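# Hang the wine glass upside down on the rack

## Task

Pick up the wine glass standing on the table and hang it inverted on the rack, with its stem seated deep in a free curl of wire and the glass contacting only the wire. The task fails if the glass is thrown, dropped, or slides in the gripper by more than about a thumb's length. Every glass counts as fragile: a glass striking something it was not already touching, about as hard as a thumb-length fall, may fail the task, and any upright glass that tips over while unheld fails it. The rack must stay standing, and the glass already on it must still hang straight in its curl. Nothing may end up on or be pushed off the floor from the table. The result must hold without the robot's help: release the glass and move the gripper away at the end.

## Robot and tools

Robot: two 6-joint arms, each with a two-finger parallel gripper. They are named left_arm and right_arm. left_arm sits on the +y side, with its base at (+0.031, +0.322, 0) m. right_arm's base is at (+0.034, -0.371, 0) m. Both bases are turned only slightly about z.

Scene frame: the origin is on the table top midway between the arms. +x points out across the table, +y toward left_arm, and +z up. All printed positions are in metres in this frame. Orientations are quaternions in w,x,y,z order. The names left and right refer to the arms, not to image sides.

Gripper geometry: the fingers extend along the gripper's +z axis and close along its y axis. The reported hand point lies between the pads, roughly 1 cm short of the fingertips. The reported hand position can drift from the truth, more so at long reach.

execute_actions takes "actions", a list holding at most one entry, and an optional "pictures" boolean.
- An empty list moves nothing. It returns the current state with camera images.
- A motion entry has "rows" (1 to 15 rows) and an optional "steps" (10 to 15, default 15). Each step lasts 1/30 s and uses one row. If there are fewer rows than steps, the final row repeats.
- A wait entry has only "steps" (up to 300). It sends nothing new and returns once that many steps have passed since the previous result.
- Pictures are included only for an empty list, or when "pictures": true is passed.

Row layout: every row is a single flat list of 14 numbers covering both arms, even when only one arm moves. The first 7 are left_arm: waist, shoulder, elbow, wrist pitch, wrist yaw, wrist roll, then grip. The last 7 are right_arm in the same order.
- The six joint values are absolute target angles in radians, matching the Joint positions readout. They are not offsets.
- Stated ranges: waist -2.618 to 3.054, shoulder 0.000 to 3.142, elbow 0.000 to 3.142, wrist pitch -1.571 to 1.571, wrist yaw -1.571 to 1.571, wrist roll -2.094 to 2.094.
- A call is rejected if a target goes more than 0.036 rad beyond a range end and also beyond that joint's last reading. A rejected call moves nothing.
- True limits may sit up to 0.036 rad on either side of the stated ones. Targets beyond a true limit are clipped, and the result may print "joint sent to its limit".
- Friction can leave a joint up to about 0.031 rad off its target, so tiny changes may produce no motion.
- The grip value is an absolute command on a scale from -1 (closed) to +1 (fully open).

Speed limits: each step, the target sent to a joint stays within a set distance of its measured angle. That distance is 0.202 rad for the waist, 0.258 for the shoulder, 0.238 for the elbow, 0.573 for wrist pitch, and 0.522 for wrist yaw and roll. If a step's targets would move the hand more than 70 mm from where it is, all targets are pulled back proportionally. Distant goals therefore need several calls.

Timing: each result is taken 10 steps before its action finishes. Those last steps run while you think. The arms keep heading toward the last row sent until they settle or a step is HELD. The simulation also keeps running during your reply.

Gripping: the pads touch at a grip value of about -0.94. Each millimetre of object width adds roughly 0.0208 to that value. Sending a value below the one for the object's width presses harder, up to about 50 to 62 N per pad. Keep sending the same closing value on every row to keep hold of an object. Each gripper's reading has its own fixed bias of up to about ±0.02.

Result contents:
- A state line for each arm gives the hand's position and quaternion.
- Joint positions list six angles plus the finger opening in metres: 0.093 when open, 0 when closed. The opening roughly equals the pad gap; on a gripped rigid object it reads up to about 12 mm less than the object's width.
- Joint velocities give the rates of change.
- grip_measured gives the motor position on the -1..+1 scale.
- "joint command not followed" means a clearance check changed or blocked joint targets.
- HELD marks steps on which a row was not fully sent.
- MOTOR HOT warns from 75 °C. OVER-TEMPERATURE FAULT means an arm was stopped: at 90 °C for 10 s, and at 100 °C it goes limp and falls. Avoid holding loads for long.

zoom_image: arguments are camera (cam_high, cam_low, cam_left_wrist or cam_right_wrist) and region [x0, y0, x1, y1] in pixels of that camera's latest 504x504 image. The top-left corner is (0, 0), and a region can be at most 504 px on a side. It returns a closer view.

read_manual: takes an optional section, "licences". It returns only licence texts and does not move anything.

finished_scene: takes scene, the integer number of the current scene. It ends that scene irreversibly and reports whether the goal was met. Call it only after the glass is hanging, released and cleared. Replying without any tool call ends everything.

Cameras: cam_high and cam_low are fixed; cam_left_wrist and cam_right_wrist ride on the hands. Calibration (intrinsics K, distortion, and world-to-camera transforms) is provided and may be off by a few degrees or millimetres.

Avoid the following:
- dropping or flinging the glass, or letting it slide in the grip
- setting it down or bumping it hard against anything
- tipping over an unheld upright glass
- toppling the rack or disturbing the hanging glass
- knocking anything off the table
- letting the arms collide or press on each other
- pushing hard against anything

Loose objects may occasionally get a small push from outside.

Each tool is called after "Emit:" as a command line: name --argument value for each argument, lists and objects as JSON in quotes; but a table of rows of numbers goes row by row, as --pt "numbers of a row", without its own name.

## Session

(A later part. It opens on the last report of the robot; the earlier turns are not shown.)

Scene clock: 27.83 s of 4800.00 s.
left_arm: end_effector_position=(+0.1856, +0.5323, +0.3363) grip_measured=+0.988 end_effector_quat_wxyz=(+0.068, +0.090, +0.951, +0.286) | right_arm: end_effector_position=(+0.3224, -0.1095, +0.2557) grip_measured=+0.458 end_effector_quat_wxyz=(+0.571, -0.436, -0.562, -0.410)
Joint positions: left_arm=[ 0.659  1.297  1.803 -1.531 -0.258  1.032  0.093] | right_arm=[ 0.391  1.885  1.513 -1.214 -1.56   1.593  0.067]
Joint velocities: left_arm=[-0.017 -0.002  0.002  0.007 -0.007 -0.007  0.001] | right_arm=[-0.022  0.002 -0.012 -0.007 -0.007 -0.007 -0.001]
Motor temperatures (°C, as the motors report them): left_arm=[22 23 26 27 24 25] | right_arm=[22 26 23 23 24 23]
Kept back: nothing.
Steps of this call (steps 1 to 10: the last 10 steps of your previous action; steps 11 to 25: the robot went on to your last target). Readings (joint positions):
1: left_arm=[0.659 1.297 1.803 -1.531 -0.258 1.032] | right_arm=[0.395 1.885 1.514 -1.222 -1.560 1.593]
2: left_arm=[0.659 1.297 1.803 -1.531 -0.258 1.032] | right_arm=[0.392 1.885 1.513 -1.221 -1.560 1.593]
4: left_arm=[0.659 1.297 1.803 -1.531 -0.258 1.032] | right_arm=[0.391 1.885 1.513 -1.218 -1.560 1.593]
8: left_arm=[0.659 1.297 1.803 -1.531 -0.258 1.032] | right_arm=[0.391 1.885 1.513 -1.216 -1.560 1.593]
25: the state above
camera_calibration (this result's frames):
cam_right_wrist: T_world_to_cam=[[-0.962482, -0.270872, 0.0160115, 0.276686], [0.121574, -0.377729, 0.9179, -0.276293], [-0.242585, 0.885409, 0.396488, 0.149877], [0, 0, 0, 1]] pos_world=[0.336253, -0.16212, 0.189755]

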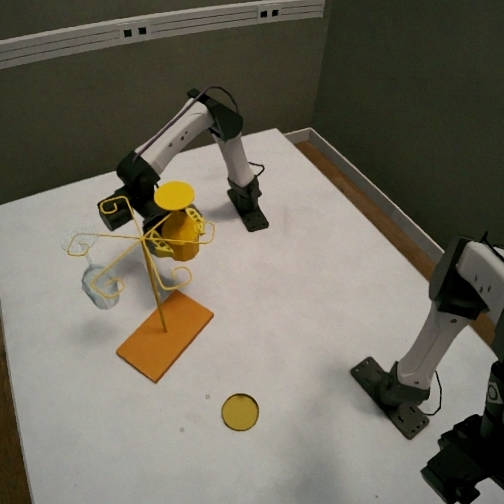

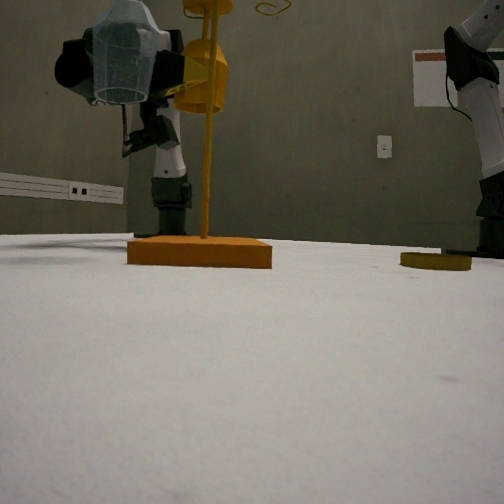

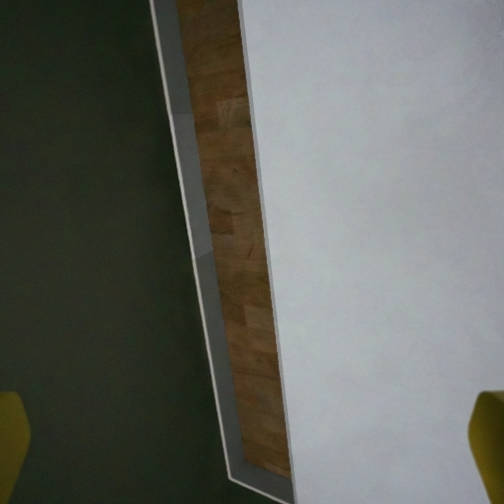

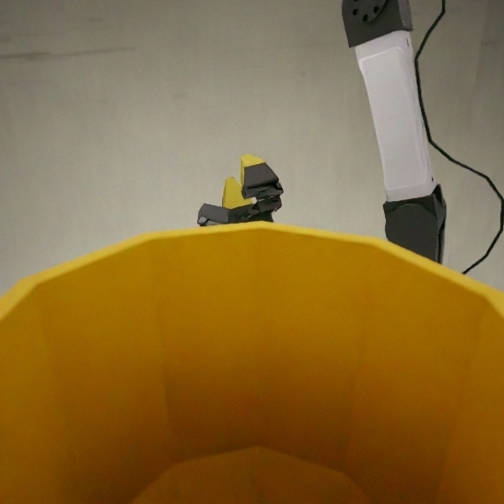

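Caught the tip; go further outward first.

Emit:
execute_actions --actions '[{"rows":[[0.659,1.297,1.803,-1.531,-0.258,1.032,1,0.39,1.825,1.46,-1.2,-1.571,1.59,0.3]]}]'

Emit:
execute_actions --actions '[{"rows":[[0.659,1.297,1.803,-1.531,-0.258,1.032,1,0.345,1.81,1.44,-1.2,-1.571,1.59,0.3]]}]'

Emit:
execute_actions --actions '[{"steps":25}]' --pictures true

Emit:
zoom_image --camera "cam_low" --region '[160, 0, 280, 60]'

Scene clock: 28.47 s of 4800.00 s.
left_arm: end_effector_position=(+0.1856, +0.5323, +0.3363) grip_measured=+0.988 end_effector_quat_wxyz=(+0.068, +0.090, +0.951, +0.286) | right_arm: end_effector_position=(+0.3139, -0.1121, +0.2576) grip_measured=+0.458 end_effector_quat_wxyz=(+0.570, -0.435, -0.562, -0.411)
Joint positions: left_arm=[ 0.659  1.297  1.803 -1.531 -0.258  1.032  0.093] | right_arm=[ 0.391  1.849  1.474 -1.207 -1.56   1.593  0.067]
Joint velocities: left_arm=[-0.002  0.012  0.007  0.007  0.007  0.066  0.   ] | right_arm=[ 0.017 -0.12  -0.007 -0.007  0.051 -0.037 -0.   ]
Motor temperatures (°C, as the motors report them): left_arm=[22 23 26 27 24 25] | right_arm=[22 26 23 23 24 23]
Steps of this call (steps 1 to 14: the robot went on to your last target; steps 15 to 19: the first 5 steps of this action). Readings (joint positions):
15: left_arm=[0.659 1.297 1.803 -1.531 -0.258 1.032] | right_arm=[0.391 1.879 1.505 -1.208 -1.560 1.593]
16: left_arm=[0.659 1.297 1.803 -1.531 -0.258 1.032] | right_arm=[0.391 1.869 1.491 -1.207 -1.560 1.593]
18: left_arm=[0.659 1.297 1.803 -1.531 -0.258 1.032] | right_arm=[0.391 1.853 1.476 -1.207 -1.560 1.593]
19: the state above

Scene clock: 28.97 s of 4800.00 s.
left_arm: end_effector_position=(+0.1856, +0.5323, +0.3363) grip_measured=+0.988 end_effector_quat_wxyz=(+0.068, +0.090, +0.951, +0.286) | right_arm: end_effector_position=(+0.3198, -0.1243, +0.2572) grip_measured=+0.458 end_effector_quat_wxyz=(+0.563, -0.447, -0.553, -0.421)
Joint positions: left_arm=[ 0.659  1.297  1.803 -1.531 -0.258  1.032  0.093] | right_arm=[ 0.352  1.835  1.455 -1.206 -1.559  1.594  0.067]
Joint velocities: left_arm=[ 0.002  0.007  0.007  0.007 -0.081  0.022  0.   ] | right_arm=[-0.168 -0.022 -0.017  0.007 -0.037  0.007 -0.001]
Motor temperatures (°C, as the motors report them): left_arm=[22 23 26 27 24 25] | right_arm=[22 26 23 23 24 23]
Steps of this call (steps 1 to 10: the last 10 steps of your previous action; steps 11 to 15: the first 5 steps of this action). Readings (joint positions):
11: left_arm=[0.659 1.297 1.803 -1.531 -0.258 1.032] | right_arm=[0.387 1.844 1.471 -1.206 -1.560 1.594]
12: left_arm=[0.659 1.297 1.803 -1.531 -0.258 1.032] | right_arm=[0.379 1.840 1.464 -1.206 -1.559 1.594]
14: left_arm=[0.659 1.297 1.803 -1.531 -0.258 1.032] | right_arm=[0.359 1.836 1.456 -1.206 -1.559 1.594]
15: the state above

Scene clock: 29.80 s of 4800.00 s.
left_arm: end_effector_position=(+0.1856, +0.5323, +0.3363) grip_measured=+0.988 end_effector_quat_wxyz=(+0.068, +0.090, +0.951, +0.286) | right_arm: end_effector_position=(+0.3208, -0.1258, +0.2578) grip_measured=+0.458 end_effector_quat_wxyz=(+0.562, -0.448, -0.552, -0.423)
Joint positions: left_arm=[ 0.659  1.297  1.803 -1.531 -0.258  1.032  0.093] | right_arm=[ 0.347  1.833  1.455 -1.206 -1.559  1.594  0.067]
Joint velocities: left_arm=[-0.002 -0.002  0.012  0.007  0.037  0.007  0.001] | right_arm=[-0.017 -0.007 -0.002 -0.007 -0.081 -0.051 -0.   ]
Motor temperatures (°C, as the motors report them): left_arm=[22 23 26 27 24 25] | right_arm=[22 26 23 23 24 23]
Kept back: nothing.
Steps of this call (steps 1 to 10: the last 10 steps of your previous action; steps 11 to 15: the robot went on to your last target; steps 16 to 25: nothing new was sent). Readings (joint positions):
1: left_arm=[0.659 1.297 1.803 -1.531 -0.258 1.032] | right_arm=[0.348 1.835 1.455 -1.206 -1.559 1.594]
2: left_arm=[0.659 1.297 1.803 -1.531 -0.258 1.032] | right_arm=[0.347 1.834 1.455 -1.206 -1.559 1.594]
4: left_arm=[0.659 1.297 1.803 -1.531 -0.258 1.032] | right_arm=[0.347 1.833 1.455 -1.206 -1.559 1.594]
8: left_arm=[0.659 1.297 1.803 -1.531 -0.258 1.032] | right_arm=[0.347 1.833 1.455 -1.206 -1.559 1.594]
25: the state above
All arms were judged still, so your last target was given up. Only a new action makes them travel on or press farther. Fingers that are still opening or closing keep moving.
camera_calibration (this result's frames):
cam_right_wrist: T_world_to_cam=[[-0.973531, -0.228022, 0.0156249, 0.279732], [0.10432, -0.382482, 0.918055, -0.27926], [-0.20336, 0.895385, 0.396145, 0.151761], [0, 0, 0, 1]] pos_world=[0.332322, -0.178911, 0.191886]

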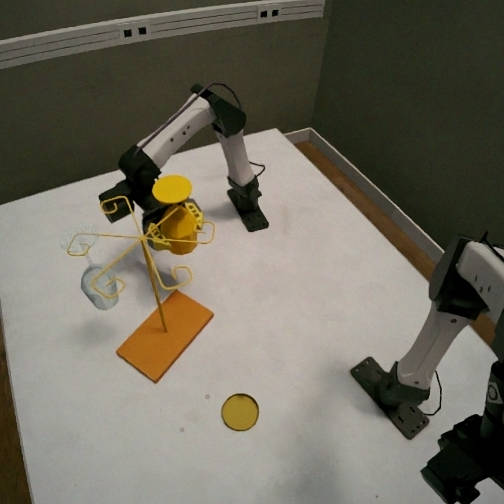

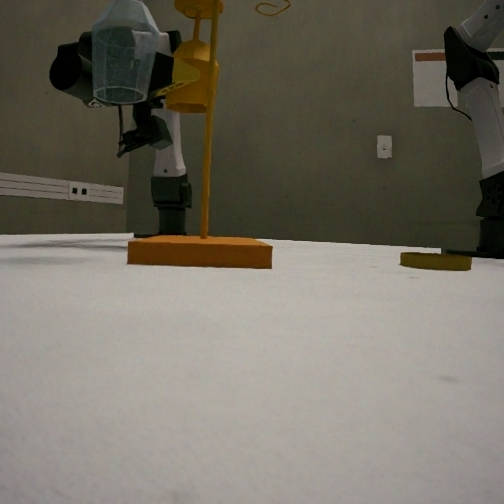

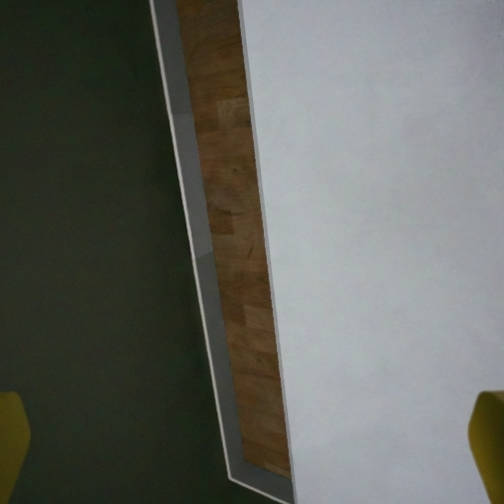

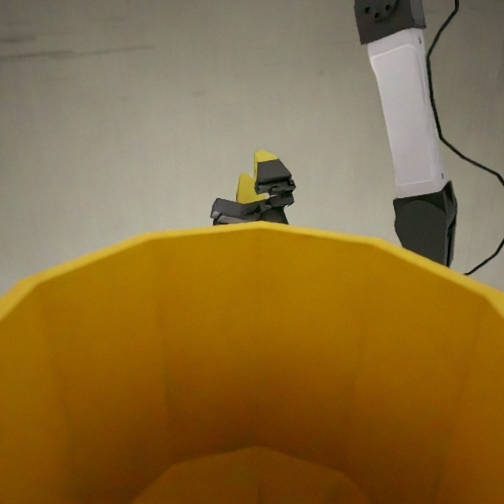

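Region (160, 0, 280, 60) of cam_low's 504x504 image, scaled by 4.200, with more detail than that image has.

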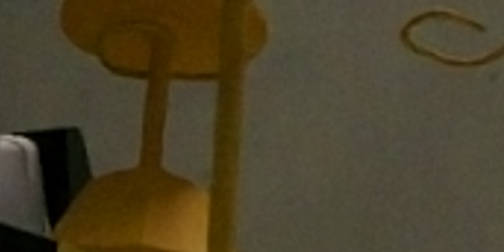

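Emit:
execute_actions --actions '[{"rows":[[0.659,1.297,1.803,-1.531,-0.258,1.032,1,0.33,1.86,1.42,-1.14,-1.571,1.59,0.3]]}]'

Emit:
execute_actions --actions '[{"rows":[[0.659,1.297,1.803,-1.531,-0.258,1.032,1,0.33,1.86,1.42,-1.14,-1.571,1.59,1]]}]'

Emit:
execute_actions --actions '[{"rows":[[0.659,1.297,1.803,-1.531,-0.258,1.032,1,0.33,1.89,1.29,-0.97,-1.571,1.59,1]]}]'

Emit:
execute_actions --actions '[{"rows":[[0.659,1.297,1.803,-1.531,-0.258,1.032,1,0.33,1.96,1.15,-0.76,-1.571,1.59,1]]}]'

Emit:
execute_actions --actions '[{"rows":[[0.659,1.297,1.803,-1.531,-0.258,1.032,1,-0.6,1.96,1.15,-0.76,-1.571,1.59,1]]}]'

Emit:
execute_actions --actions '[{"steps":30}]' --pictures true

Emit:
finished_scene --scene 1

Scene clock: 31.03 s of 4800.00 s.
left_arm: end_effector_position=(+0.1856, +0.5323, +0.3363) grip_measured=+0.988 end_effector_quat_wxyz=(+0.068, +0.090, +0.951, +0.286) | right_arm: end_effector_position=(+0.3252, -0.1279, +0.2491) grip_measured=+0.458 end_effector_quat_wxyz=(+0.560, -0.450, -0.550, -0.426)
Joint positions: left_arm=[ 0.659  1.297  1.803 -1.531 -0.258  1.032  0.093] | right_arm=[ 0.338  1.846  1.436 -1.172 -1.56   1.594  0.067]
Joint velocities: left_arm=[-0.002  0.012  0.017  0.022 -0.022  0.022 -0.001] | right_arm=[-0.051  0.12  -0.071  0.139 -0.037  0.081 -0.   ]
Motor temperatures (°C, as the motors report them): left_arm=[22 23 26 27 24 25] | right_arm=[22 27 23 23 24 23]
Steps of this call (steps 1 to 32: nothing new was sent; steps 33 to 37: the first 5 steps of this action). Readings (joint positions):
33: left_arm=[0.659 1.297 1.803 -1.531 -0.258 1.032] | right_arm=[0.346 1.833 1.451 -1.198 -1.560 1.594]
34: left_arm=[0.659 1.297 1.803 -1.531 -0.258 1.032] | right_arm=[0.344 1.835 1.447 -1.189 -1.560 1.594]
36: left_arm=[0.659 1.297 1.803 -1.531 -0.258 1.032] | right_arm=[0.339 1.842 1.439 -1.177 -1.560 1.594]
37: the state above

Scene clock: 31.53 s of 4800.00 s.
left_arm: end_effector_position=(+0.1856, +0.5323, +0.3363) grip_measured=+0.988 end_effector_quat_wxyz=(+0.068, +0.090, +0.951, +0.286) | right_arm: end_effector_position=(+0.3272, -0.1278, +0.2461) grip_measured=+1.000 end_effector_quat_wxyz=(+0.558, -0.448, -0.551, -0.429)
Joint positions: left_arm=[ 0.659  1.297  1.803 -1.531 -0.258  1.032  0.093] | right_arm=[ 0.337  1.853  1.432 -1.154 -1.561  1.594  0.093]
Joint velocities: left_arm=[-0.002  0.007 -0.007 -0.051  0.022  0.037 -0.   ] | right_arm=[ 0.012  0.012 -0.002 -0.066 -0.022 -0.037  0.   ]
Motor temperatures (°C, as the motors report them): left_arm=[22 23 27 27 24 25] | right_arm=[22 27 23 23 24 23]
Steps of this call (steps 1 to 10: the last 10 steps of your previous action; steps 11 to 15: the first 5 steps of this action). Readings (joint positions):
11: left_arm=[0.659 1.297 1.803 -1.531 -0.258 1.032] | right_arm=[0.337 1.853 1.432 -1.156 -1.560 1.594]
12: left_arm=[0.659 1.297 1.803 -1.531 -0.258 1.032] | right_arm=[0.337 1.853 1.432 -1.156 -1.561 1.594]
14: left_arm=[0.659 1.297 1.803 -1.531 -0.258 1.032] | right_arm=[0.337 1.853 1.432 -1.155 -1.561 1.594]
15: the state above

Scene clock: 32.03 s of 4800.00 s.
left_arm: end_effector_position=(+0.1856, +0.5323, +0.3363) grip_measured=+0.988 end_effector_quat_wxyz=(+0.068, +0.090, +0.951, +0.286) | right_arm: end_effector_position=(+0.3219, -0.1290, +0.2091) grip_measured=+1.000 end_effector_quat_wxyz=(+0.569, -0.456, -0.540, -0.420)
Joint positions: left_arm=[ 0.659  1.297  1.803 -1.531 -0.258  1.032  0.093] | right_arm=[ 0.337  1.88   1.309 -1.041 -1.571  1.594  0.093]
Joint velocities: left_arm=[-0.002 -0.012  0.002 -0.022  0.022 -0.022  0.   ] | right_arm=[-0.002  0.3   -0.344  0.344  0.051 -0.081  0.   ]
Motor temperatures (°C, as the motors report them): left_arm=[22 23 27 27 24 25] | right_arm=[22 27 23 23 24 23]
Steps of this call (steps 1 to 10: the last 10 steps of your previous action; steps 11 to 15: the first 5 steps of this action). Readings (joint positions):
11: left_arm=[0.659 1.297 1.803 -1.531 -0.258 1.032] | right_arm=[0.337 1.852 1.410 -1.120 -1.569 1.594]
12: left_arm=[0.659 1.297 1.803 -1.531 -0.258 1.032] | right_arm=[0.337 1.851 1.379 -1.088 -1.574 1.594]
14: left_arm=[0.659 1.297 1.803 -1.531 -0.258 1.032] | right_arm=[0.337 1.869 1.324 -1.053 -1.573 1.594]
15: the state above

Scene clock: 32.53 s of 4800.00 s.
left_arm: end_effector_position=(+0.1856, +0.5323, +0.3363) grip_measured=+0.988 end_effector_quat_wxyz=(+0.068, +0.090, +0.951, +0.286) | right_arm: end_effector_position=(+0.3163, -0.1304, +0.1573) grip_measured=+1.000 end_effector_quat_wxyz=(+0.572, -0.457, -0.537, -0.419)
Joint positions: left_arm=[ 0.659  1.297  1.803 -1.531 -0.258  1.032  0.093] | right_arm=[ 0.337  1.946  1.171 -0.845 -1.575  1.594  0.093]
Joint velocities: left_arm=[ 0.002 -0.002  0.002  0.022 -0.007 -0.022 -0.   ] | right_arm=[ 0.007  0.447 -0.408  0.374  0.125 -0.037  0.   ]
Motor temperatures (°C, as the motors report them): left_arm=[22 23 27 27 24 25] | right_arm=[22 27 23 23 24 23]
Steps of this call (steps 1 to 10: the last 10 steps of your previous action; steps 11 to 15: the first 5 steps of this action). Readings (joint positions):
11: left_arm=[0.659 1.297 1.803 -1.531 -0.258 1.032] | right_arm=[0.337 1.895 1.274 -0.949 -1.576 1.594]
12: left_arm=[0.659 1.297 1.803 -1.531 -0.258 1.032] | right_arm=[0.337 1.899 1.243 -0.906 -1.580 1.594]
14: left_arm=[0.659 1.297 1.803 -1.531 -0.258 1.032] | right_arm=[0.337 1.929 1.188 -0.860 -1.578 1.594]
15: the state above

Scene clock: 33.03 s of 4800.00 s.
left_arm: end_effector_position=(+0.1856, +0.5323, +0.3363) grip_measured=+0.988 end_effector_quat_wxyz=(+0.068, +0.090, +0.951, +0.286) | right_arm: end_effector_position=(+0.3739, -0.2168, +0.1460) grip_measured=+1.000 end_effector_quat_wxyz=(+0.498, -0.520, -0.480, -0.502)
Joint positions: left_arm=[ 0.659  1.297  1.803 -1.531 -0.258  1.032  0.093] | right_arm=[ 0.06   1.967  1.153 -0.769 -1.57   1.594  0.093]
Joint velocities: left_arm=[ 0.007  0.002 -0.002 -0.051 -0.022  0.022  0.001] | right_arm=[-2.132  0.007  0.002  0.11  -0.007  0.022  0.   ]
Motor temperatures (°C, as the motors report them): left_arm=[22 23 27 27 24 25] | right_arm=[22 27 23 23 24 23]
Steps of this call (steps 1 to 10: the last 10 steps of your previous action; steps 11 to 15: the first 5 steps of this action). Readings (joint positions):
11: left_arm=[0.659 1.297 1.803 -1.531 -0.258 1.032] | right_arm=[0.316 1.967 1.153 -0.782 -1.569 1.594]
12: left_arm=[0.659 1.297 1.803 -1.531 -0.258 1.032] | right_arm=[0.270 1.967 1.153 -0.781 -1.570 1.594]
14: left_arm=[0.659 1.297 1.803 -1.531 -0.258 1.032] | right_arm=[0.134 1.967 1.153 -0.773 -1.570 1.594]
15: the state above

Scene clock: 34.03 s of 4800.00 s.
left_arm: end_effector_position=(+0.1856, +0.5323, +0.3363) grip_measured=+0.988 end_effector_quat_wxyz=(+0.068, +0.090, +0.951, +0.286) | right_arm: end_effector_position=(+0.3974, -0.4594, +0.1460) grip_measured=+1.000 end_effector_quat_wxyz=(-0.302, +0.645, +0.290, +0.639)
Joint positions: left_arm=[ 0.659  1.297  1.803 -1.531 -0.258  1.032  0.093] | right_arm=[-0.604  1.967  1.153 -0.754 -1.57   1.594  0.093]
Joint velocities: left_arm=[-0.017 -0.007  0.027  0.022 -0.007  0.022 -0.001] | right_arm=[ 0.017 -0.007  0.007 -0.022 -0.022  0.007  0.   ]
Motor temperatures (°C, as the motors report them): left_arm=[22 23 27 27 24 25] | right_arm=[22 27 24 23 24 23]
Kept back: nothing.
Steps of this call (steps 1 to 10: the last 10 steps of your previous action; steps 11 to 30: the robot went on to your last target). Readings (joint positions):
1: left_arm=[0.659 1.297 1.803 -1.531 -0.258 1.032] | right_arm=[-0.016 1.967 1.153 -0.766 -1.570 1.594]
2: left_arm=[0.659 1.297 1.803 -1.531 -0.258 1.032] | right_arm=[-0.092 1.967 1.153 -0.763 -1.570 1.594]
4: left_arm=[0.659 1.297 1.803 -1.531 -0.258 1.032] | right_arm=[-0.245 1.967 1.153 -0.759 -1.570 1.594]
8: left_arm=[0.659 1.297 1.803 -1.531 -0.258 1.032] | right_arm=[-0.543 1.967 1.153 -0.755 -1.570 1.594]
30: the state above
All arms were judged still, so your last target was given up. Only a new action makes them travel on or press farther. Fingers that are still opening or closing keep moving.
camera_calibration (this result's frames):
cam_right_wrist: T_world_to_cam=[[-0.751449, 0.659789, -0.00140008, 0.602034], [-0.268731, -0.304125, 0.913943, -0.127427], [0.602584, 0.687158, 0.40584, 0.0930011], [0, 0, 0, 1]] pos_world=[0.362113, -0.499876, 0.0795605]

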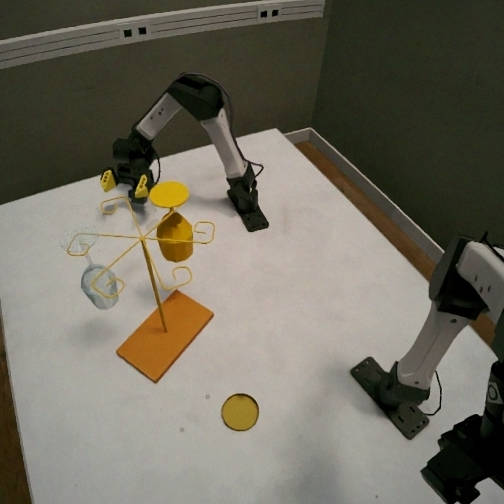

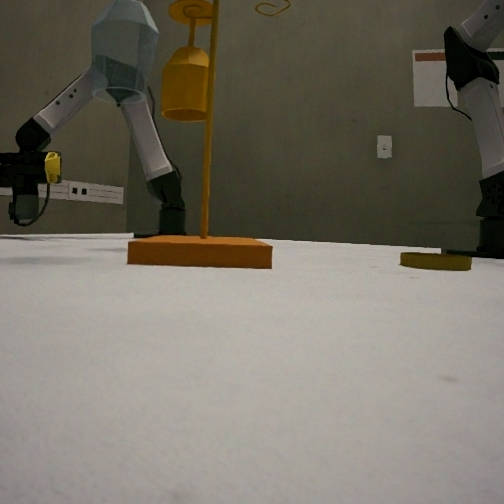

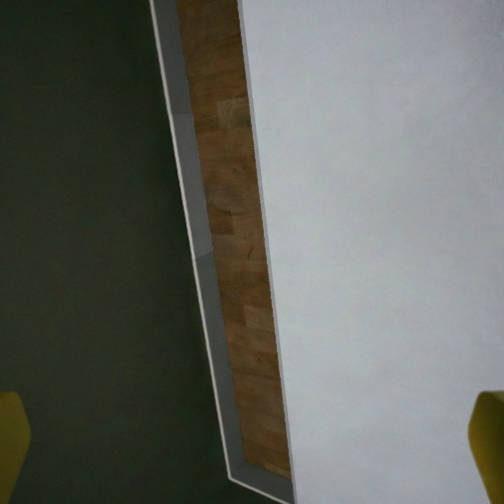

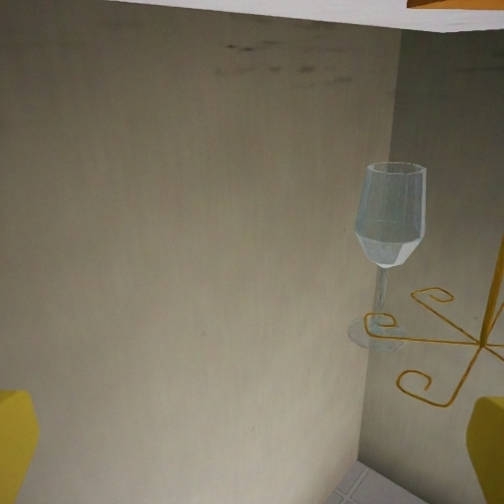

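The scene is finished: the task was done.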